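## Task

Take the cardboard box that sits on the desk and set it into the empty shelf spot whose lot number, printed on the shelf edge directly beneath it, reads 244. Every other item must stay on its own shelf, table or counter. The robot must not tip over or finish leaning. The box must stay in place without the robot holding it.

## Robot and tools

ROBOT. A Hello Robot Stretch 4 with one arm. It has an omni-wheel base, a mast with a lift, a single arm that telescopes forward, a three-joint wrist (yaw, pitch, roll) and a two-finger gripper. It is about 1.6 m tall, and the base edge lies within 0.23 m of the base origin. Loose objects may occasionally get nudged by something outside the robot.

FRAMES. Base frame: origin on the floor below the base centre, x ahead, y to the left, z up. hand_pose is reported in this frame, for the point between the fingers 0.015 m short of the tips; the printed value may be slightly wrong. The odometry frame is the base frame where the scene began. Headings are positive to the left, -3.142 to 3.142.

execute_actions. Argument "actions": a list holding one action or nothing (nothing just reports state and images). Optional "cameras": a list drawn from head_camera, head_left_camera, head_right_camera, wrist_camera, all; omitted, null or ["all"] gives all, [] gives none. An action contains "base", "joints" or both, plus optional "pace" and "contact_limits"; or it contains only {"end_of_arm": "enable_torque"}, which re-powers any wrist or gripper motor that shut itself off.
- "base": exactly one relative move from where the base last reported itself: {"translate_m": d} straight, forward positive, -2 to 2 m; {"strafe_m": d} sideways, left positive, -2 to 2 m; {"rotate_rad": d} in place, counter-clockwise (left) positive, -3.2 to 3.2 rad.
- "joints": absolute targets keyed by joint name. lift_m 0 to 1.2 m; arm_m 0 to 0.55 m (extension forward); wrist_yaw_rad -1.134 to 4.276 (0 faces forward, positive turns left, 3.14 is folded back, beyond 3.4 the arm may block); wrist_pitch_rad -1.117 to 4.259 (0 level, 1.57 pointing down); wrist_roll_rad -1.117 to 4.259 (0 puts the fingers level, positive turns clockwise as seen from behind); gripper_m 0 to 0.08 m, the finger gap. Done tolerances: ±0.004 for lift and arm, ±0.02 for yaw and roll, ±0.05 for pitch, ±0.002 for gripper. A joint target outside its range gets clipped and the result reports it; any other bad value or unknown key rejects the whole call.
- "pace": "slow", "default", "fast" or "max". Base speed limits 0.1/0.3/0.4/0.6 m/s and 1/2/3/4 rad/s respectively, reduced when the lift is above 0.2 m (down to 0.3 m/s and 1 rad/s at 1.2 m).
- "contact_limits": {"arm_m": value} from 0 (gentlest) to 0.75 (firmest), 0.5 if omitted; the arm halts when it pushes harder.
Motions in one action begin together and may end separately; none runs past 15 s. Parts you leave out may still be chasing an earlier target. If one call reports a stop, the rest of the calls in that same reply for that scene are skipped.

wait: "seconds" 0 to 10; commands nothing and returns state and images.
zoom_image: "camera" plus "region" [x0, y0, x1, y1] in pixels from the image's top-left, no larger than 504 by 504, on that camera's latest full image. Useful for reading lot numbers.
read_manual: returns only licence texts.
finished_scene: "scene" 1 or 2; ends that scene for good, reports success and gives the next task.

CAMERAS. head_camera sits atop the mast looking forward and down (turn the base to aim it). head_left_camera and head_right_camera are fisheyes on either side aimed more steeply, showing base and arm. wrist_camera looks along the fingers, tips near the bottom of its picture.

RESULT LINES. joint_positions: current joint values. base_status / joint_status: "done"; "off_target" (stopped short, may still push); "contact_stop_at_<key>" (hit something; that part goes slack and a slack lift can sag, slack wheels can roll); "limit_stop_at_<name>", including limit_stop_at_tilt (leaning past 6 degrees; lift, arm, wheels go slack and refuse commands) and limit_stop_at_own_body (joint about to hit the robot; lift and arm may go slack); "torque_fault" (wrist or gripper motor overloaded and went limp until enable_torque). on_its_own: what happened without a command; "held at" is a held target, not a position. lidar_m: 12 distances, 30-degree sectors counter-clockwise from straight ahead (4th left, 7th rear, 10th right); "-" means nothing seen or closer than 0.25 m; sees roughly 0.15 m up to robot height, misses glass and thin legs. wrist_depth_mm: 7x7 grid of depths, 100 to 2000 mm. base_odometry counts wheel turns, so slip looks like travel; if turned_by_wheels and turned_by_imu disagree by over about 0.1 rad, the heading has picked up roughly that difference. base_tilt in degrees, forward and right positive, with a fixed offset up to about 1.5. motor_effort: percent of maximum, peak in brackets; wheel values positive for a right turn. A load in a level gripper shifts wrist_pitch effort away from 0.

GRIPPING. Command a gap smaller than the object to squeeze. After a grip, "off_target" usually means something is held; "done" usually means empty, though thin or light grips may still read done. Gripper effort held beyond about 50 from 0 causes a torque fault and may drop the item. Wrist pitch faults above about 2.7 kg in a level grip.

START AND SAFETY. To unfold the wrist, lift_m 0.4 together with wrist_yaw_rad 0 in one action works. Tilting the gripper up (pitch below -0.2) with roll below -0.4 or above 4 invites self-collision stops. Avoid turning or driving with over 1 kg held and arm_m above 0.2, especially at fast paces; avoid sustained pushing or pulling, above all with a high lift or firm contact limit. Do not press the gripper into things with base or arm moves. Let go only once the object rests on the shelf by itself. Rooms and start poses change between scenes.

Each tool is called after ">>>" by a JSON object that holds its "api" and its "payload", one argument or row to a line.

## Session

>>> {"api": "execute_actions", "payload": {
  "actions": []
}}

Scene clock: 0.00 s.
base_odometry: x=+0.000 y=+0.000 heading=+0.000 (m, m, rad; odometry frame)
turned_by_wheels: +0.000 (rad since the last result)
turned_by_imu: +0.000 (rad since the last result)
base_tilt: forward=+1.2 right=+0.0 (deg)
lidar_m: 1.25 0.85 0.76 0.78 1.01 1.17 1.18 1.54 1.47 0.75 0.88 1.88
base_status: not commanded
joint_positions: lift_m=+0.233 arm_m=+0.001 wrist_yaw_rad=+3.207 wrist_pitch_rad=+0.004 wrist_roll_rad=-0.002 gripper_m=+0.040
joint_status: not commanded
motor_effort: lift_m=+21 arm_m=+0 wrist_yaw_rad=+2 wrist_pitch_rad=-8 wrist_roll_rad=-1 gripper_m=+2 wheel_0=+0 wheel_1=+0 wheel_2=+0 (%)
hand_pose: x=-0.0459 y=+0.0734 z=+0.4101 quat_wxyz=(-0.033, -0.002, -0.001, +0.999) (m; base frame)
wrist_depth_mm: - 135 181 1863 1618 1537 1397 / - 107 135 1576 1308 1397 1366 / - 113 134 1863 1618 1499 1397 / - 133 163 1808 1308 1499 1366 / 204 1808 1921 1863 1366 1537 1366 / 1336 1661 1537 1430 1255 1464 1397 / 224 - 128 1118 109 1078 1042
pictures: head_camera, head_left_camera, head_right_camera, wrist_camera
Images, in order (width x height): head_camera 420x560, head_left_camera 420x672, head_right_camera 420x672, wrist_camera 616x392.

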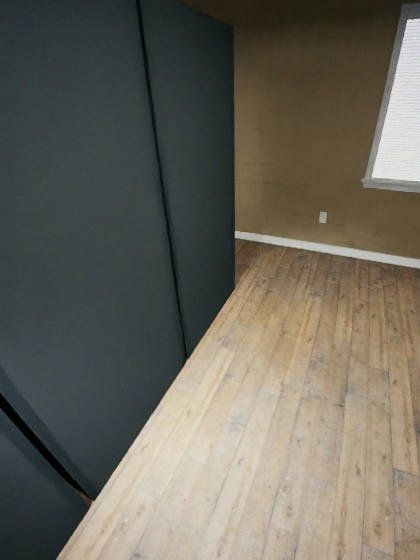

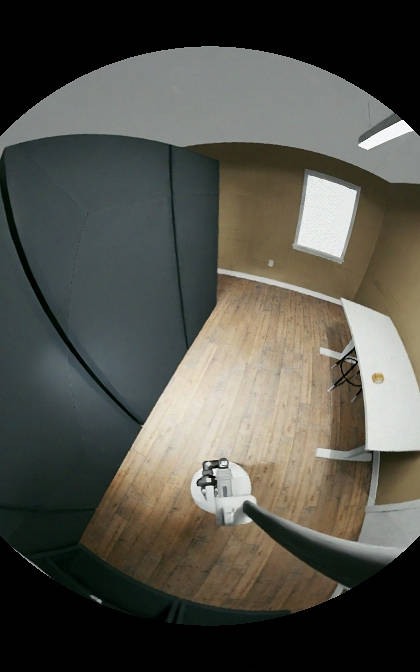

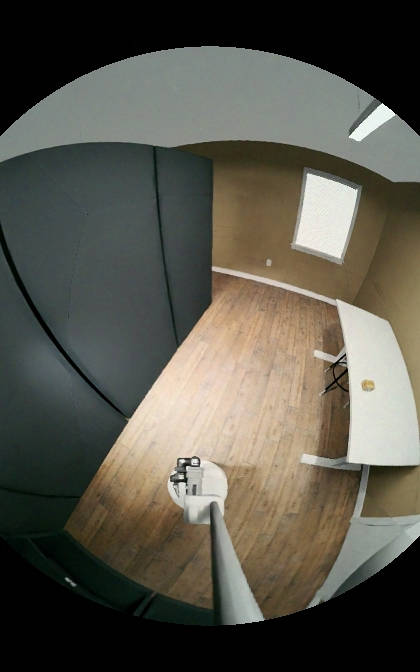

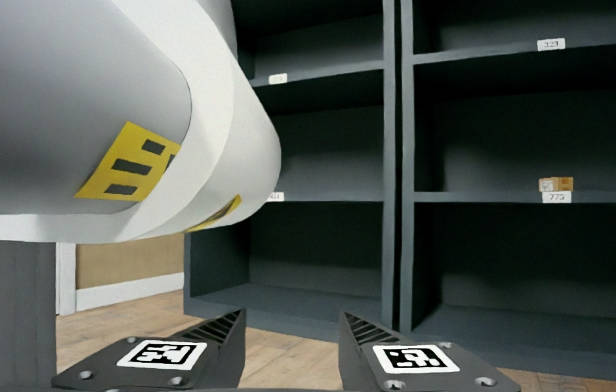

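Look at the back shelves first (room axis ≈ -0.4).

>>> {"api": "execute_actions", "payload": {
  "actions": [
    {"base":{"rotate_rad":2.77},"joints":{"lift_m":0.65,"wrist_yaw_rad":0,"gripper_m":0.08},"pace":"fast"}
  ],
  "cameras": ["head_camera","wrist_camera"]
}}

>>> {"api": "zoom_image", "payload": {
  "camera": "head_camera",
  "region": [0,150,420,400]
}}

>>> {"api": "execute_actions", "payload": {
  "actions": [
    {"base":{"rotate_rad":1.59},"pace":"fast"}
  ],
  "cameras": []
}}

>>> {"api": "execute_actions", "payload": {
  "actions": [
    {"base":{"strafe_m":0.9},"pace":"fast"}
  ],
  "cameras": ["head_camera","wrist_camera"]
}}

Scene clock: 8.27 s.
base_odometry: x=+0.000 y=+0.000 heading=+2.770 (m, m, rad; odometry frame)
turned_by_wheels: +2.770 (rad since the last result)
turned_by_imu: +2.740 (rad since the last result)
base_tilt: forward=+1.1 right=+0.0 (deg)
lidar_m: 1.16 1.23 1.50 1.04 0.77 1.04 3.09 1.06 0.80 0.76 0.84 1.19
base_status: done
joint_positions: lift_m=+0.650 arm_m=+0.001 wrist_yaw_rad=+0.000 wrist_pitch_rad=+0.004 wrist_roll_rad=-0.002 gripper_m=+0.080
joint_status: all done
motor_effort: lift_m=+23(24) arm_m=+0(0) wrist_yaw_rad=+0(5) wrist_pitch_rad=-9(9) wrist_roll_rad=+1(1) gripper_m=+2(0) wheel_0=+0(7) wheel_1=+1(7) wheel_2=+1(12) (%)
hand_pose: x=+0.3847 y=-0.0874 z=+0.8271 quat_wxyz=(+1.000, -0.001, +0.002, +0.000) (m; base frame)
wrist_depth_mm: 1138 1118 1025 1138 1098 1078 960 / 1397 1430 1025 1366 1366 1397 991 / 1464 1499 1042 1430 1397 1366 991 / 1397 1430 1042 1397 1366 1308 931 / 1397 1430 1098 1366 1397 1366 991 / 1160 1205 946 1308 1281 1255 976 / - 106 946 1182 142 - -
pictures: head_camera, wrist_camera
Images, in order (width x height): head_camera 420x560, wrist_camera 616x392.

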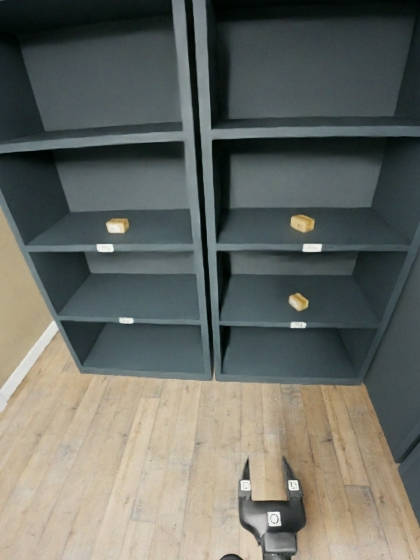

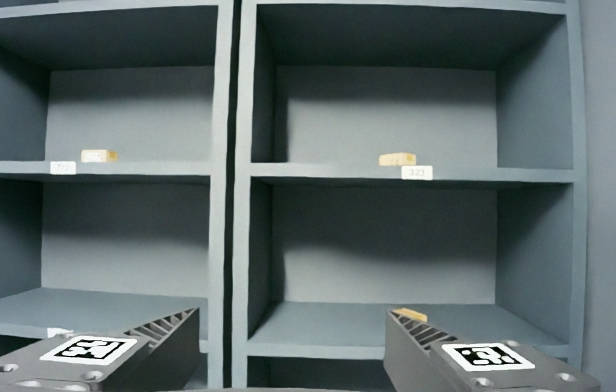

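Region (0, 150, 420, 400) of head_camera's 420x560 image, scaled by 1.200, with more detail than that image has; it fills the top 300 rows of this view, and the rest is white.

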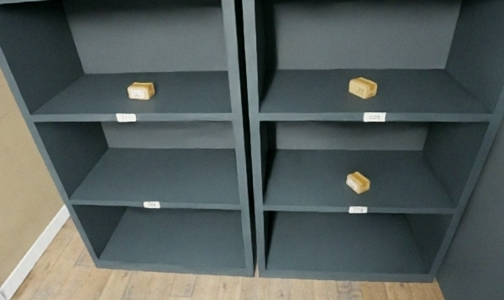

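Scene clock: 10.10 s.
base_odometry: x=+0.000 y=+0.000 heading=-1.923 (m, m, rad; odometry frame)
turned_by_wheels: +1.590 (rad since the last result)
turned_by_imu: +1.572 (rad since the last result)
base_tilt: forward=+1.3 right=+0.0 (deg)
lidar_m: 0.99 0.75 1.10 3.04 1.02 0.78 0.76 0.82 1.21 1.16 1.25 1.49
base_status: done
joint_positions: lift_m=+0.650 arm_m=+0.001 wrist_yaw_rad=+0.000 wrist_pitch_rad=+0.004 wrist_roll_rad=-0.002 gripper_m=+0.080
joint_status: not commanded
motor_effort: lift_m=+23(23) arm_m=+0(1) wrist_yaw_rad=+2(1) wrist_pitch_rad=-9(9) wrist_roll_rad=-1(0) gripper_m=+1(3) wheel_0=-2(4) wheel_1=-1(6) wheel_2=+0(9) (%)
hand_pose: x=+0.3847 y=-0.0874 z=+0.8272 quat_wxyz=(+1.000, -0.001, +0.002, +0.000) (m; base frame)
wrist_depth_mm: 1308 1308 1255 1255 1205 1205 1182 / 1308 1255 1255 1281 1229 1160 1182 / 1336 1308 1281 1255 1229 1205 1182 / 1308 1255 1255 1229 1205 1229 1160 / 1160 1205 1255 1229 1205 1160 1182 / 597 809 1229 1229 1182 1182 1182 / - 106 1229 1205 142 - -
pictures: none
No camera images: the call's "cameras" was empty. Leave "cameras" out to get every camera's image.

Scene clock: 13.60 s.
base_odometry: x=+0.845 y=-0.311 heading=-1.924 (m, m, rad; odometry frame)
turned_by_wheels: +0.000 (rad since the last result)
turned_by_imu: -0.004 (rad since the last result)
base_tilt: forward=+1.2 right=+0.0 (deg)
lidar_m: 0.75 0.81 1.19 2.15 0.92 0.71 0.67 0.72 1.09 2.10 2.02 0.77
base_status: done
joint_positions: lift_m=+0.650 arm_m=+0.001 wrist_yaw_rad=+0.000 wrist_pitch_rad=+0.004 wrist_roll_rad=-0.002 gripper_m=+0.080
joint_status: not commanded
motor_effort: lift_m=+22(23) arm_m=-1(0) wrist_yaw_rad=+0(1) wrist_pitch_rad=-9(8) wrist_roll_rad=+0(1) gripper_m=+1(1) wheel_0=+0(12) wheel_1=-1(10) wheel_2=-1(2) (%)
hand_pose: x=+0.3847 y=-0.0874 z=+0.8272 quat_wxyz=(+1.000, -0.001, +0.002, +0.000) (m; base frame)
wrist_depth_mm: 1430 1397 1366 1366 1308 1308 1281 / 1430 1397 1366 1336 1308 1308 1308 / 1430 1397 1366 1336 1308 1308 1281 / 1397 1366 1336 1308 1281 1255 1281 / 1160 1255 1308 1308 1308 1281 1255 / 615 574 591 609 609 609 603 / - 107 1336 1336 143 - -
pictures: head_camera, wrist_camera
Images, in order (width x height): head_camera 420x560, wrist_camera 616x392.

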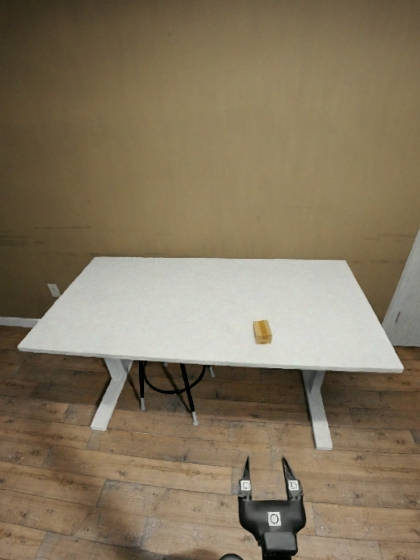

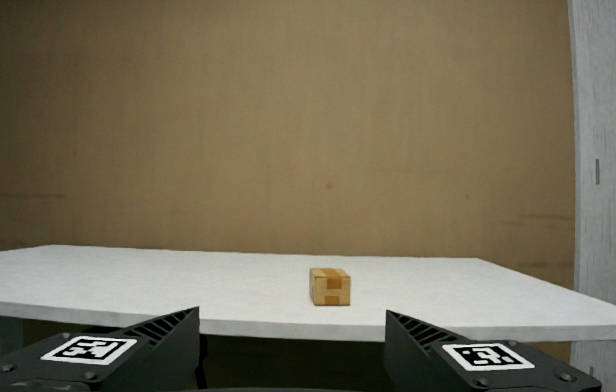

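>>> {"api": "execute_actions", "payload": {
  "actions": [
    {"base":{"strafe_m":-0.045},"joints":{"arm_m":0.35,"lift_m":0.63,"wrist_pitch_rad":0.25}}
  ],
  "cameras": ["wrist_camera"]
}}

Scene clock: 18.03 s.
base_odometry: x=+0.802 y=-0.295 heading=-1.924 (m, m, rad; odometry frame)
turned_by_wheels: +0.000 (rad since the last result)
turned_by_imu: +0.000 (rad since the last result)
base_tilt: forward=+1.3 right=+0.0 (deg)
lidar_m: 0.74 0.81 1.19 2.19 0.92 0.71 0.69 0.76 1.13 2.04 2.01 0.77
base_status: done
joint_positions: lift_m=+0.630 arm_m=+0.349 wrist_yaw_rad=+0.000 wrist_pitch_rad=+0.252 wrist_roll_rad=-0.002 gripper_m=+0.080
joint_status: all done
motor_effort: lift_m=+18(22) arm_m=+8(9) wrist_yaw_rad=+1(1) wrist_pitch_rad=-9(8) wrist_roll_rad=-2(1) gripper_m=+2(1) wheel_0=-1(3) wheel_1=+1(6) wheel_2=-1(3) (%)
hand_pose: x=+0.7255 y=-0.0874 z=+0.7553 quat_wxyz=(+0.992, -0.001, +0.126, +0.000) (m; base frame)
wrist_depth_mm: 946 946 917 891 891 866 866 / 991 960 960 946 917 904 904 / 1025 976 976 960 931 917 917 / 521 539 544 439 574 585 609 / 314 324 332 281 343 345 347 / 226 233 239 241 244 244 242 / - 107 201 200 142 - -
pictures: wrist_camera
Images, in order (width x height): wrist_camera 616x392.

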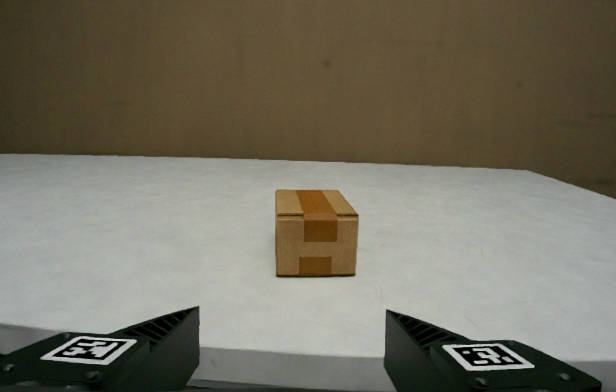

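>>> {"api": "execute_actions", "payload": {
  "actions": [
    {"base":{"strafe_m":-0.018},"joints":{"lift_m":0.622}}
  ],
  "cameras": []
}}

>>> {"api": "execute_actions", "payload": {
  "actions": [
    {"joints":{"arm_m":0.51},"pace":"slow"}
  ],
  "cameras": ["wrist_camera"]
}}

>>> {"api": "execute_actions", "payload": {
  "actions": [
    {"joints":{"gripper_m":0.04}}
  ],
  "cameras": []
}}

>>> {"api": "execute_actions", "payload": {
  "actions": [
    {"joints":{"lift_m":0.68}}
  ],
  "cameras": []
}}

>>> {"api": "execute_actions", "payload": {
  "actions": [
    {"joints":{"arm_m":0.005,"wrist_yaw_rad":-1.13}}
  ],
  "cameras": ["wrist_camera"]
}}

>>> {"api": "zoom_image", "payload": {
  "camera": "wrist_camera",
  "region": [316,80,616,260]
}}

Scene clock: 24.90 s.
base_odometry: x=+0.785 y=-0.289 heading=-1.924 (m, m, rad; odometry frame)
turned_by_wheels: +0.000 (rad since the last result)
turned_by_imu: +0.000 (rad since the last result)
base_tilt: forward=+1.1 right=+0.0 (deg)
lidar_m: 0.74 0.82 1.20 2.21 0.92 0.70 0.68 0.76 1.13 2.02 2.01 0.77
base_status: done
joint_positions: lift_m=+0.622 arm_m=+0.349 wrist_yaw_rad=+0.000 wrist_pitch_rad=+0.252 wrist_roll_rad=-0.002 gripper_m=+0.080
joint_status: all done
motor_effort: lift_m=+18(17) arm_m=+8(8) wrist_yaw_rad=+2(1) wrist_pitch_rad=-9(8) wrist_roll_rad=-1(1) gripper_m=+1(1) wheel_0=+0(9) wheel_1=+1(6) wheel_2=+0(1) (%)
hand_pose: x=+0.7255 y=-0.0874 z=+0.7473 quat_wxyz=(+0.992, -0.001, +0.126, +0.000) (m; base frame)
wrist_depth_mm: 917 960 917 904 891 866 866 / 991 976 946 931 931 904 891 / 1008 991 991 960 931 917 904 / 480 496 500 334 535 549 564 / 296 303 307 279 320 324 325 / 212 218 223 226 227 229 227 / - 107 198 196 142 - -
pictures: none
No camera images: the call's "cameras" was empty. Leave "cameras" out to get every camera's image.

Scene clock: 27.77 s.
base_odometry: x=+0.785 y=-0.289 heading=-1.924 (m, m, rad; odometry frame)
turned_by_wheels: +0.000 (rad since the last result)
turned_by_imu: +0.000 (rad since the last result)
base_tilt: forward=+1.3 right=+0.0 (deg)
lidar_m: 0.77 0.79 1.18 2.22 0.91 0.71 0.69 0.76 1.13 2.02 2.02 0.78
base_status: not commanded
joint_positions: lift_m=+0.622 arm_m=+0.509 wrist_yaw_rad=+0.000 wrist_pitch_rad=+0.252 wrist_roll_rad=-0.002 gripper_m=+0.080
joint_status: all done
motor_effort: lift_m=+18(18) arm_m=+8(9) wrist_yaw_rad=-1(1) wrist_pitch_rad=-8(9) wrist_roll_rad=+1(0) gripper_m=+1(1) wheel_0=+0(0) wheel_1=+2(2) wheel_2=+0(0) (%)
hand_pose: x=+0.8854 y=-0.0874 z=+0.7473 quat_wxyz=(+0.992, -0.001, +0.126, +0.000) (m; base frame)
wrist_depth_mm: 788 788 778 759 750 741 732 / 809 788 798 768 778 768 750 / 842 820 820 809 809 788 768 / 480 488 512 521 525 544 569 / 293 303 266 178 319 324 324 / 211 217 132 127 215 227 226 / - 106 118 120 123 - -
pictures: wrist_camera
Images, in order (width x height): wrist_camera 616x392.

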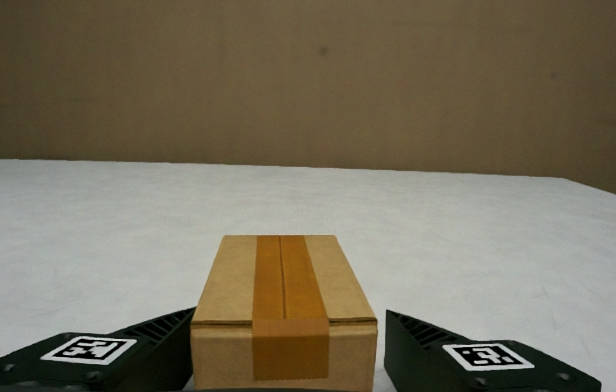

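Scene clock: 28.77 s.
base_odometry: x=+0.785 y=-0.289 heading=-1.924 (m, m, rad; odometry frame)
turned_by_wheels: +0.000 (rad since the last result)
turned_by_imu: +0.000 (rad since the last result)
base_tilt: forward=+1.2 right=-0.1 (deg)
lidar_m: 0.77 0.78 1.16 2.20 0.93 0.69 0.69 0.76 1.14 2.03 2.03 0.76
base_status: not commanded
joint_positions: lift_m=+0.622 arm_m=+0.509 wrist_yaw_rad=+0.000 wrist_pitch_rad=+0.252 wrist_roll_rad=-0.002 gripper_m=+0.060
joint_status: gripper_m off_target (ended at +0.060, target +0.040)
on_its_own: gripper_m is held at +0.055, not at your +0.040, by its contact guard: the fingers met something
motor_effort: lift_m=+18(18) arm_m=+8(8) wrist_yaw_rad=-1(0) wrist_pitch_rad=-9(9) wrist_roll_rad=+0(1) gripper_m=-39(41) wheel_0=+0(0) wheel_1=+2(2) wheel_2=+0(0) (%)
hand_pose: x=+0.8855 y=-0.0874 z=+0.7473 quat_wxyz=(+0.992, -0.001, +0.126, +0.000) (m; base frame)
wrist_depth_mm: 788 788 778 768 750 741 732 / 820 809 788 798 768 759 750 / 854 831 820 798 809 778 768 / 484 492 504 521 535 554 569 / 294 301 286 178 322 322 325 / 211 216 132 127 214 226 228 / - - 118 120 121 - -
pictures: none
No camera images: the call's "cameras" was empty. Leave "cameras" out to get every camera's image.

Scene clock: 29.93 s.
base_odometry: x=+0.785 y=-0.289 heading=-1.924 (m, m, rad; odometry frame)
turned_by_wheels: +0.000 (rad since the last result)
turned_by_imu: +0.000 (rad since the last result)
base_tilt: forward=+1.2 right=+0.0 (deg)
lidar_m: 0.75 0.79 1.19 2.21 0.92 0.71 0.69 0.74 1.13 2.03 2.04 0.77
base_status: not commanded
joint_positions: lift_m=+0.680 arm_m=+0.509 wrist_yaw_rad=+0.000 wrist_pitch_rad=+0.253 wrist_roll_rad=-0.002 gripper_m=+0.060
joint_status: all done
on_its_own: gripper_m is held at +0.055, not at your +0.040, by its contact guard: the fingers met something
motor_effort: lift_m=+24(28) arm_m=+8(8) wrist_yaw_rad=+3(2) wrist_pitch_rad=-11(11) wrist_roll_rad=-1(1) gripper_m=-40(39) wheel_0=+0(0) wheel_1=+1(2) wheel_2=+0(0) (%)
hand_pose: x=+0.8854 y=-0.0874 z=+0.8047 quat_wxyz=(+0.992, -0.001, +0.126, +0.000) (m; base frame)
wrist_depth_mm: 788 788 768 768 741 732 723 / 820 809 798 788 778 750 750 / 842 854 831 798 798 768 750 / 707 732 741 778 820 788 788 / 442 452 424 178 477 484 488 / 317 324 133 127 324 342 336 / - - 118 120 121 - 271
pictures: none
No camera images: the call's "cameras" was empty. Leave "cameras" out to get every camera's image.

Scene clock: 32.47 s.
base_odometry: x=+0.785 y=-0.289 heading=-1.924 (m, m, rad; odometry frame)
turned_by_wheels: +0.000 (rad since the last result)
turned_by_imu: +0.000 (rad since the last result)
base_tilt: forward=+1.2 right=-0.1 (deg)
lidar_m: 0.73 0.81 1.18 2.22 0.93 0.71 0.69 0.74 1.10 2.02 2.02 0.77
base_status: not commanded
joint_positions: lift_m=+0.680 arm_m=+0.006 wrist_yaw_rad=-1.130 wrist_pitch_rad=+0.253 wrist_roll_rad=-0.002 gripper_m=+0.060
joint_status: all done
on_its_own: gripper_m is held at +0.055, not at your +0.040, by its contact guard: the fingers met something
motor_effort: lift_m=+24(24) arm_m=-7(6) wrist_yaw_rad=+2(6) wrist_pitch_rad=-11(11) wrist_roll_rad=+1(0) gripper_m=-38(38) wheel_0=+1(0) wheel_1=+1(2) wheel_2=+0(0) (%)
hand_pose: x=+0.1860 y=-0.2235 z=+0.8047 quat_wxyz=(+0.838, +0.067, +0.107, -0.531) (m; base frame)
wrist_depth_mm: 1229 1499 1921 - - 1921 1863 / 1255 1499 1983 - - - 1863 / 1281 1576 - - - - 1921 / 741 1618 - - - - 1863 / 1366 1708 1921 179 - - - / 1366 1576 132 127 1708 1756 1708 / - - 118 120 121 - 1366
pictures: wrist_camera
Images, in order (width x height): wrist_camera 616x392.

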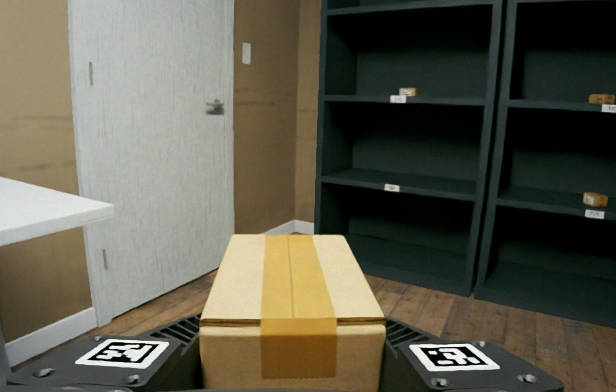

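Region (316, 80, 616, 260) of wrist_camera's 616x392 image, scaled by 1.680; it fills the top 302 rows of this view, and the rest is white.

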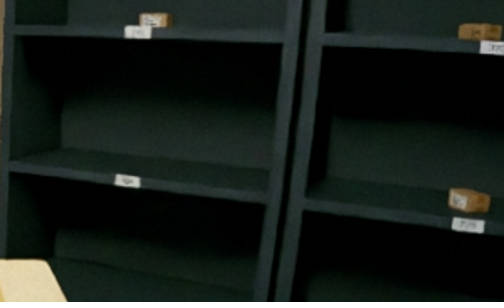

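>>> {"api": "execute_actions", "payload": {
  "actions": [
    {"base":{"rotate_rad":-0.08},"joints":{"wrist_yaw_rad":0,"lift_m":0.4},"pace":"fast"}
  ],
  "cameras": []
}}

>>> {"api": "execute_actions", "payload": {
  "actions": [
    {"base":{"strafe_m":1.7},"pace":"max"}
  ],
  "cameras": []
}}

Scene clock: 38.70 s.
base_odometry: x=+0.785 y=-0.289 heading=-2.004 (m, m, rad; odometry frame)
turned_by_wheels: -0.080 (rad since the last result)
turned_by_imu: -0.079 (rad since the last result)
base_tilt: forward=+1.2 right=-0.1 (deg)
lidar_m: 0.76 0.79 1.13 2.22 0.97 0.73 0.69 0.71 1.03 2.01 2.12 0.77
base_status: done
joint_positions: lift_m=+0.400 arm_m=+0.006 wrist_yaw_rad=+0.000 wrist_pitch_rad=+0.253 wrist_roll_rad=-0.002 gripper_m=+0.060
joint_status: all done
on_its_own: gripper_m is held at +0.055, not at your +0.040, by its contact guard: the fingers met something
motor_effort: lift_m=+19(24) arm_m=-7(7) wrist_yaw_rad=+1(9) wrist_pitch_rad=-11(10) wrist_roll_rad=+0(1) gripper_m=-39(40) wheel_0=+1(6) wheel_1=+1(5) wheel_2=-1(6) (%)
hand_pose: x=+0.3831 y=-0.0874 z=+0.5251 quat_wxyz=(+0.992, -0.001, +0.126, +0.000) (m; base frame)
wrist_depth_mm: 500 508 496 517 854 1205 1182 / 788 778 778 788 809 1255 1205 / 707 1281 1281 1281 1281 1281 1308 / 1308 1308 1308 1336 1336 1336 1336 / 1366 1336 1366 178 1366 1366 1366 / 1060 1138 132 126 946 1182 1229 / - - 118 120 121 - 960
pictures: none
No camera images: the call's "cameras" was empty. Leave "cameras" out to get every camera's image.

Scene clock: 43.23 s.
base_odometry: x=+2.329 y=-1.002 heading=-2.003 (m, m, rad; odometry frame)
turned_by_wheels: +0.000 (rad since the last result)
turned_by_imu: -0.007 (rad since the last result)
base_tilt: forward=+1.2 right=-0.1 (deg)
lidar_m: 1.55 0.72 0.54 0.53 0.54 0.78 2.15 0.85 0.99 2.77 1.11 1.04
base_status: done
joint_positions: lift_m=+0.400 arm_m=+0.006 wrist_yaw_rad=+0.000 wrist_pitch_rad=+0.253 wrist_roll_rad=-0.002 gripper_m=+0.060
joint_status: not commanded
on_its_own: gripper_m is held at +0.055, not at your +0.040, by its contact guard: the fingers met something
motor_effort: lift_m=+21(21) arm_m=-7(7) wrist_yaw_rad=+2(0) wrist_pitch_rad=-11(11) wrist_roll_rad=+0(1) gripper_m=-37(38) wheel_0=+1(14) wheel_1=+1(13) wheel_2=-1(1) (%)
hand_pose: x=+0.3831 y=-0.0874 z=+0.5249 quat_wxyz=(+0.992, -0.001, +0.126, +0.000) (m; base frame)
wrist_depth_mm: 917 1205 1229 1229 1229 1255 1229 / 946 1255 1255 1255 1255 1229 1229 / 946 1308 1336 1336 1336 1308 1336 / 960 1308 1336 1336 1366 1397 1366 / 946 1397 1397 177 1430 1397 960 / 960 1118 133 127 1160 1255 991 / - - 118 120 121 - 931
pictures: none
No camera images: the call's "cameras" was empty. Leave "cameras" out to get every camera's image.

>>> {"api": "execute_actions", "payload": {
  "actions": [
    {"base":{"translate_m":-1.78},"pace":"max"}
  ],
  "cameras": []
}}

>>> {"api": "execute_actions", "payload": {
  "actions": [
    {"base":{"strafe_m":-1.45},"pace":"fast"}
  ],
  "cameras": ["head_camera","head_right_camera"]
}}

>>> {"api": "zoom_image", "payload": {
  "camera": "head_camera",
  "region": [0,250,420,470]
}}

Scene clock: 53.37 s.
base_odometry: x=+3.075 y=+0.614 heading=-2.003 (m, m, rad; odometry frame)
turned_by_wheels: +0.000 (rad since the last result)
turned_by_imu: -0.005 (rad since the last result)
base_tilt: forward=+1.2 right=+0.0 (deg)
lidar_m: 2.09 0.77 0.56 0.53 0.55 0.37 0.34 0.38 0.56 1.52 0.87 0.76
base_status: done
joint_positions: lift_m=+0.400 arm_m=+0.006 wrist_yaw_rad=+0.000 wrist_pitch_rad=+0.253 wrist_roll_rad=-0.002 gripper_m=+0.060
joint_status: not commanded
on_its_own: gripper_m is held at +0.055, not at your +0.040, by its contact guard: the fingers met something
motor_effort: lift_m=+21(21) arm_m=-7(7) wrist_yaw_rad=+2(2) wrist_pitch_rad=-11(11) wrist_roll_rad=+1(2) gripper_m=-38(38) wheel_0=+0(11) wheel_1=+2(6) wheel_2=+1(14) (%)
hand_pose: x=+0.3831 y=-0.0874 z=+0.5249 quat_wxyz=(+0.992, -0.001, +0.126, +0.000) (m; base frame)
wrist_depth_mm: 917 1397 - - - 741 544 / 946 1430 - - - 750 539 / 960 1430 - - - 759 535 / 960 1430 - - - 750 535 / 976 1397 1464 178 1661 750 539 / 946 1118 132 127 1138 723 521 / - - 118 120 121 - 508
pictures: none
No camera images: the call's "cameras" was empty. Leave "cameras" out to get every camera's image.

Scene clock: 58.20 s.
base_odometry: x=+1.759 y=+1.221 heading=-2.003 (m, m, rad; odometry frame)
turned_by_wheels: +0.000 (rad since the last result)
turned_by_imu: +0.009 (rad since the last result)
base_tilt: forward=+1.1 right=-0.1 (deg)
lidar_m: 0.59 0.63 0.87 1.48 0.53 0.39 0.36 0.40 0.56 1.55 0.87 0.62
base_status: done
joint_positions: lift_m=+0.400 arm_m=+0.006 wrist_yaw_rad=+0.000 wrist_pitch_rad=+0.253 wrist_roll_rad=-0.002 gripper_m=+0.060
joint_status: not commanded
on_its_own: gripper_m is held at +0.055, not at your +0.040, by its contact guard: the fingers met something
motor_effort: lift_m=+21(21) arm_m=-7(7) wrist_yaw_rad=+2(2) wrist_pitch_rad=-11(10) wrist_roll_rad=+0(0) gripper_m=-39(38) wheel_0=+1(11) wheel_1=+0(10) wheel_2=+1(3) (%)
hand_pose: x=+0.3831 y=-0.0874 z=+0.5249 quat_wxyz=(+0.992, -0.001, +0.126, +0.000) (m; base frame)
wrist_depth_mm: 750 343 439 759 768 768 768 / 778 353 452 768 788 798 788 / 798 366 462 798 820 809 820 / 379 377 382 382 384 389 402 / 854 392 392 179 866 878 891 / 891 404 133 126 891 891 931 / - - 118 120 121 - 854
pictures: head_camera, head_right_camera
Images, in order (width x height): head_camera 420x560, head_right_camera 420x672.

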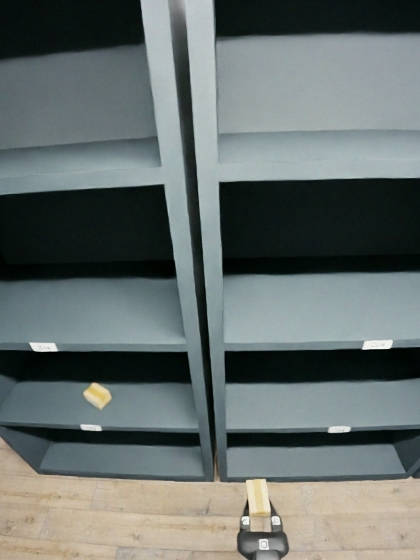

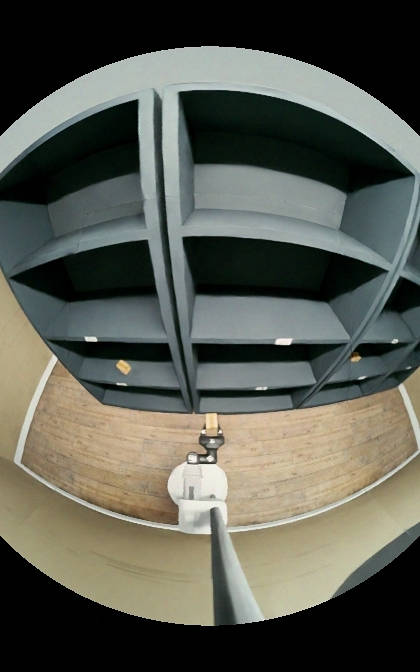

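Region (0, 250, 420, 470) of head_camera's 420x560 image, scaled by 1.200, with more detail than that image has; it fills the top 264 rows of this view, and the rest is white.

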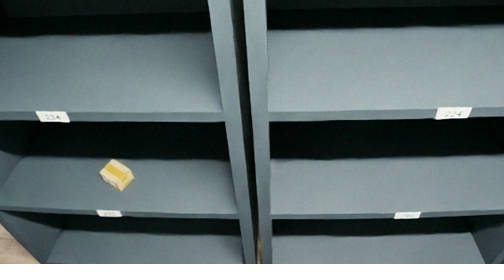

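>>> {"api": "zoom_image", "payload": {
  "camera": "head_camera",
  "region": [0,320,100,370]
}}

>>> {"api": "zoom_image", "payload": {
  "camera": "head_camera",
  "region": [300,330,420,440]
}}

>>> {"api": "execute_actions", "payload": {
  "actions": [
    {"base":{"strafe_m":-0.32},"pace":"fast"}
  ],
  "cameras": ["wrist_camera"]
}}

Region (0, 320, 100, 370) of head_camera's 420x560 image, scaled by 5.040, with more detail than that image has.

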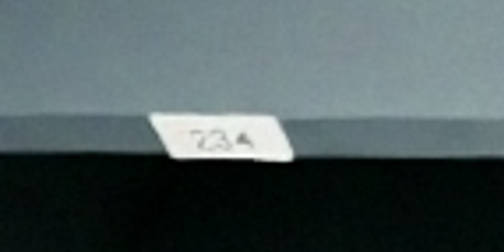

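Region (300, 330, 420, 440) of head_camera's 420x560 image, scaled by 4.200, with more detail than that image has; it fills the top 462 rows of this view, and the rest is white.

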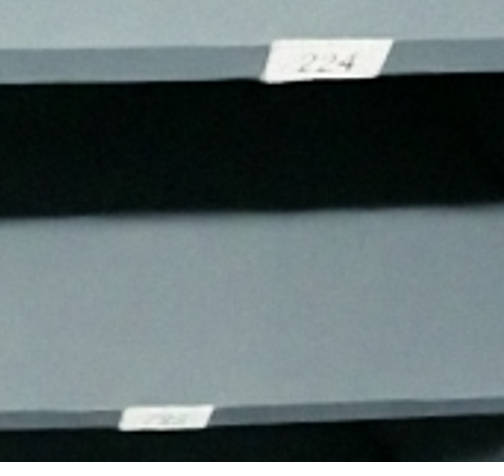

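Scene clock: 63.87 s.
base_odometry: x=+1.468 y=+1.355 heading=-2.003 (m, m, rad; odometry frame)
turned_by_wheels: +0.000 (rad since the last result)
turned_by_imu: +0.002 (rad since the last result)
base_tilt: forward=+1.1 right=+0.0 (deg)
lidar_m: 0.59 0.61 0.87 1.47 0.53 0.39 0.35 0.39 0.56 1.58 0.87 0.62
base_status: done
joint_positions: lift_m=+0.400 arm_m=+0.006 wrist_yaw_rad=+0.000 wrist_pitch_rad=+0.253 wrist_roll_rad=-0.002 gripper_m=+0.060
joint_status: not commanded
on_its_own: gripper_m is held at +0.055, not at your +0.040, by its contact guard: the fingers met something
motor_effort: lift_m=+21(21) arm_m=-7(7) wrist_yaw_rad=+0(0) wrist_pitch_rad=-11(11) wrist_roll_rad=-1(1) gripper_m=-39(40) wheel_0=+0(13) wheel_1=+0(10) wheel_2=+2(1) (%)
hand_pose: x=+0.3831 y=-0.0874 z=+0.5249 quat_wxyz=(+0.992, -0.001, +0.126, +0.000) (m; base frame)
wrist_depth_mm: 597 750 759 768 759 768 603 / 603 778 778 788 798 788 609 / 591 788 798 809 809 798 597 / 375 382 379 379 382 392 402 / 621 831 854 179 866 842 603 / 615 878 133 126 904 831 580 / - - 118 120 121 - 564
pictures: wrist_camera
Images, in order (width x height): wrist_camera 616x392.

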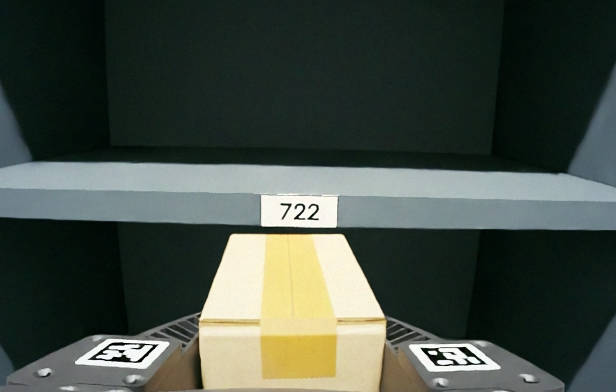

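>>> {"api": "execute_actions", "payload": {
  "actions": [
    {"base":{"strafe_m":-0.935},"joints":{"lift_m":0.85},"pace":"fast"}
  ],
  "cameras": ["head_camera","wrist_camera"]
}}

Scene clock: 69.63 s.
base_odometry: x=+0.619 y=+1.747 heading=-2.003 (m, m, rad; odometry frame)
turned_by_wheels: +0.000 (rad since the last result)
turned_by_imu: +0.006 (rad since the last result)
base_tilt: forward=+1.2 right=+0.0 (deg)
lidar_m: 0.56 0.62 0.86 1.48 0.55 0.40 0.37 0.40 0.60 1.47 0.84 0.61
base_status: done
joint_positions: lift_m=+0.850 arm_m=+0.006 wrist_yaw_rad=+0.000 wrist_pitch_rad=+0.253 wrist_roll_rad=-0.002 gripper_m=+0.060
joint_status: all done
on_its_own: gripper_m is held at +0.055, not at your +0.040, by its contact guard: the fingers met something
motor_effort: lift_m=+23(25) arm_m=-7(7) wrist_yaw_rad=+1(1) wrist_pitch_rad=-11(12) wrist_roll_rad=-2(1) gripper_m=-39(39) wheel_0=+0(12) wheel_1=+1(10) wheel_2=+2(2) (%)
hand_pose: x=+0.3831 y=-0.0874 z=+0.9747 quat_wxyz=(+0.992, -0.001, +0.126, +0.000) (m; base frame)
wrist_depth_mm: 597 750 741 759 750 750 615 / 603 768 778 778 768 768 615 / 569 768 798 788 788 778 609 / 366 366 368 366 368 368 370 / 609 842 842 178 854 842 603 / 609 854 133 127 878 842 585 / - - 118 120 121 - 580
pictures: head_camera, wrist_camera
Images, in order (width x height): head_camera 420x560, wrist_camera 616x392.

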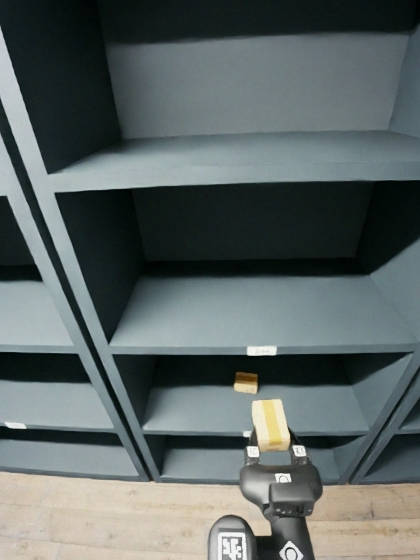

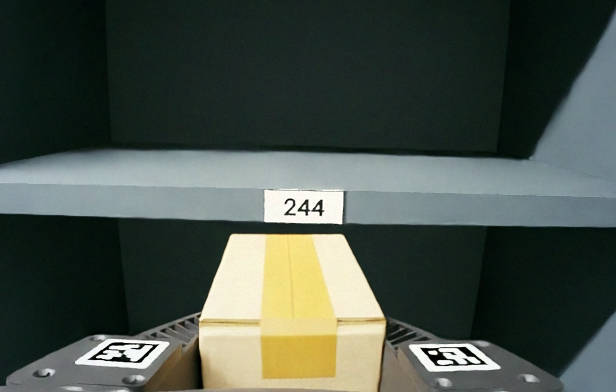

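>>> {"api": "execute_actions", "payload": {
  "actions": [
    {"joints":{"lift_m":0.93}}
  ],
  "cameras": []
}}

>>> {"api": "execute_actions", "payload": {
  "actions": [
    {"joints":{"arm_m":0.39}}
  ],
  "cameras": []
}}

>>> {"api": "execute_actions", "payload": {
  "actions": [
    {"joints":{"lift_m":0.898},"pace":"slow"}
  ],
  "cameras": []
}}

>>> {"api": "execute_actions", "payload": {
  "actions": [
    {"joints":{"gripper_m":0.08}}
  ],
  "cameras": []
}}

>>> {"api": "execute_actions", "payload": {
  "actions": [
    {"joints":{"arm_m":0.1}}
  ],
  "cameras": ["wrist_camera"]
}}

Scene clock: 75.30 s.
base_odometry: x=+0.619 y=+1.747 heading=-2.003 (m, m, rad; odometry frame)
turned_by_wheels: +0.000 (rad since the last result)
turned_by_imu: +0.000 (rad since the last result)
base_tilt: forward=+1.2 right=+0.1 (deg)
lidar_m: 0.57 0.60 0.87 1.49 0.54 0.39 0.37 0.40 0.57 1.47 0.83 0.61
base_status: not commanded
joint_positions: lift_m=+0.930 arm_m=+0.006 wrist_yaw_rad=+0.000 wrist_pitch_rad=+0.253 wrist_roll_rad=-0.002 gripper_m=+0.060
joint_status: all done
on_its_own: gripper_m is held at +0.055, not at your +0.040, by its contact guard: the fingers met something
motor_effort: lift_m=+24(25) arm_m=-7(7) wrist_yaw_rad=+4(3) wrist_pitch_rad=-11(11) wrist_roll_rad=+1(1) gripper_m=-39(39) wheel_0=+0(0) wheel_1=+1(1) wheel_2=+2(1) (%)
hand_pose: x=+0.3831 y=-0.0874 z=+1.0547 quat_wxyz=(+0.992, -0.001, +0.126, +0.000) (m; base frame)
wrist_depth_mm: 591 750 750 750 750 750 615 / 597 768 768 768 778 768 615 / 603 788 809 798 778 798 609 / 569 668 683 699 715 723 585 / 394 404 382 179 430 436 436 / 580 831 133 126 384 732 559 / - - 118 121 121 - 564
pictures: none
No camera images: the call's "cameras" was empty. Leave "cameras" out to get every camera's image.

Scene clock: 77.53 s.
base_odometry: x=+0.619 y=+1.747 heading=-2.003 (m, m, rad; odometry frame)
turned_by_wheels: +0.000 (rad since the last result)
turned_by_imu: +0.000 (rad since the last result)
base_tilt: forward=+1.2 right=+0.1 (deg)
lidar_m: 0.57 0.60 0.85 1.48 0.55 0.39 0.38 0.41 0.58 1.47 0.84 0.62
base_status: not commanded
joint_positions: lift_m=+0.930 arm_m=+0.389 wrist_yaw_rad=+0.000 wrist_pitch_rad=+0.253 wrist_roll_rad=-0.002 gripper_m=+0.060
joint_status: all done
on_its_own: gripper_m is held at +0.055, not at your +0.040, by its contact guard: the fingers met something
motor_effort: lift_m=+24(24) arm_m=+8(9) wrist_yaw_rad=-2(1) wrist_pitch_rad=-11(11) wrist_roll_rad=-1(1) gripper_m=-38(39) wheel_0=+0(0) wheel_1=+1(1) wheel_2=+2(2) (%)
hand_pose: x=+0.7655 y=-0.0874 z=+1.0547 quat_wxyz=(+0.992, -0.001, +0.126, +0.000) (m; base frame)
wrist_depth_mm: 397 394 397 397 397 399 402 / 404 410 407 413 413 413 407 / 418 418 421 424 424 424 424 / 433 436 433 439 439 439 439 / 389 397 377 178 424 424 427 / 278 286 133 127 283 300 298 / - - 118 120 121 - 238
pictures: none
No camera images: the call's "cameras" was empty. Leave "cameras" out to get every camera's image.

Scene clock: 78.63 s.
base_odometry: x=+0.619 y=+1.747 heading=-2.003 (m, m, rad; odometry frame)
turned_by_wheels: +0.000 (rad since the last result)
turned_by_imu: +0.000 (rad since the last result)
base_tilt: forward=+1.2 right=+0.0 (deg)
lidar_m: 0.57 0.61 0.85 1.49 0.54 0.40 0.37 0.40 0.57 1.47 0.83 0.59
base_status: not commanded
joint_positions: lift_m=+0.898 arm_m=+0.389 wrist_yaw_rad=+0.000 wrist_pitch_rad=+0.253 wrist_roll_rad=-0.002 gripper_m=+0.060
joint_status: all done
on_its_own: gripper_m is held at +0.055, not at your +0.040, by its contact guard: the fingers met something
motor_effort: lift_m=+18(26) arm_m=+8(8) wrist_yaw_rad=+0(0) wrist_pitch_rad=-10(11) wrist_roll_rad=-1(1) gripper_m=-40(39) wheel_0=+0(0) wheel_1=+1(1) wheel_2=+2(1) (%)
hand_pose: x=+0.7655 y=-0.0874 z=+1.0231 quat_wxyz=(+0.992, -0.001, +0.126, +0.000) (m; base frame)
wrist_depth_mm: 394 397 397 397 399 397 399 / 407 410 410 413 410 410 410 / 421 421 421 424 421 427 424 / 433 430 436 433 433 436 439 / 306 317 298 178 332 336 336 / 220 226 132 127 224 238 236 / - - 118 121 121 - -
pictures: none
No camera images: the call's "cameras" was empty. Leave "cameras" out to get every camera's image.

Scene clock: 79.57 s.
base_odometry: x=+0.619 y=+1.747 heading=-2.003 (m, m, rad; odometry frame)
turned_by_wheels: +0.000 (rad since the last result)
turned_by_imu: +0.000 (rad since the last result)
base_tilt: forward=+1.2 right=-0.2 (deg)
lidar_m: 0.58 0.61 0.85 1.50 0.55 0.40 0.37 0.41 0.57 1.47 0.84 0.61
base_status: not commanded
joint_positions: lift_m=+0.898 arm_m=+0.389 wrist_yaw_rad=+0.000 wrist_pitch_rad=+0.253 wrist_roll_rad=-0.002 gripper_m=+0.080
joint_status: all done
motor_effort: lift_m=+18(18) arm_m=+8(8) wrist_yaw_rad=-1(2) wrist_pitch_rad=-10(11) wrist_roll_rad=+0(1) gripper_m=+3(39) wheel_0=-1(0) wheel_1=+1(1) wheel_2=+2(2) (%)
hand_pose: x=+0.7655 y=-0.0874 z=+1.0232 quat_wxyz=(+0.992, -0.001, +0.126, +0.000) (m; base frame)
wrist_depth_mm: 394 397 397 399 399 399 402 / 407 410 410 407 413 410 410 / 418 421 421 421 424 424 424 / 433 433 433 430 439 439 436 / 307 317 322 193 336 338 340 / 220 228 146 138 225 238 237 / - 106 118 119 122 - -
pictures: none
No camera images: the call's "cameras" was empty. Leave "cameras" out to get every camera's image.

Scene clock: 81.57 s.
base_odometry: x=+0.619 y=+1.747 heading=-2.003 (m, m, rad; odometry frame)
turned_by_wheels: +0.000 (rad since the last result)
turned_by_imu: +0.000 (rad since the last result)
base_tilt: forward=+1.1 right=+0.0 (deg)
lidar_m: 0.57 0.61 0.86 1.47 0.54 0.40 0.37 0.40 0.56 1.45 0.85 0.60
base_status: not commanded
joint_positions: lift_m=+0.898 arm_m=+0.101 wrist_yaw_rad=+0.000 wrist_pitch_rad=+0.253 wrist_roll_rad=-0.002 gripper_m=+0.080
joint_status: all done
motor_effort: lift_m=+18(18) arm_m=-8(8) wrist_yaw_rad=-1(3) wrist_pitch_rad=-9(10) wrist_roll_rad=-1(0) gripper_m=+2(2) wheel_0=+0(0) wheel_1=+1(1) wheel_2=+1(1) (%)
hand_pose: x=+0.4782 y=-0.0874 z=+1.0233 quat_wxyz=(+0.992, -0.001, +0.126, +0.000) (m; base frame)
wrist_depth_mm: 591 661 661 661 654 661 621 / 591 668 683 691 683 683 621 / 603 699 707 715 699 707 609 / 512 530 539 404 569 585 569 / 312 322 330 334 342 345 345 / 549 282 282 283 286 287 289 / - 107 798 798 142 - -
pictures: wrist_camera
Images, in order (width x height): wrist_camera 616x392.

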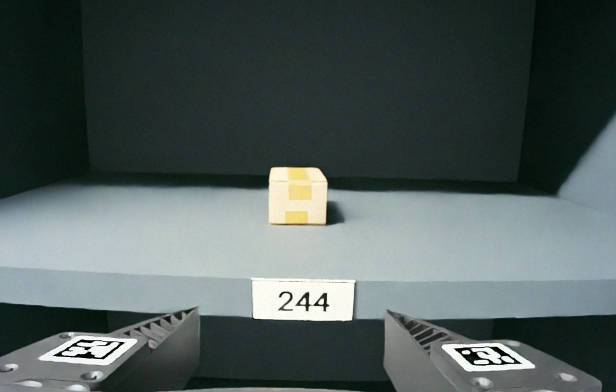

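>>> {"api": "finished_scene", "payload": {
  "scene": 2
}}

The scene is finished: the task was done.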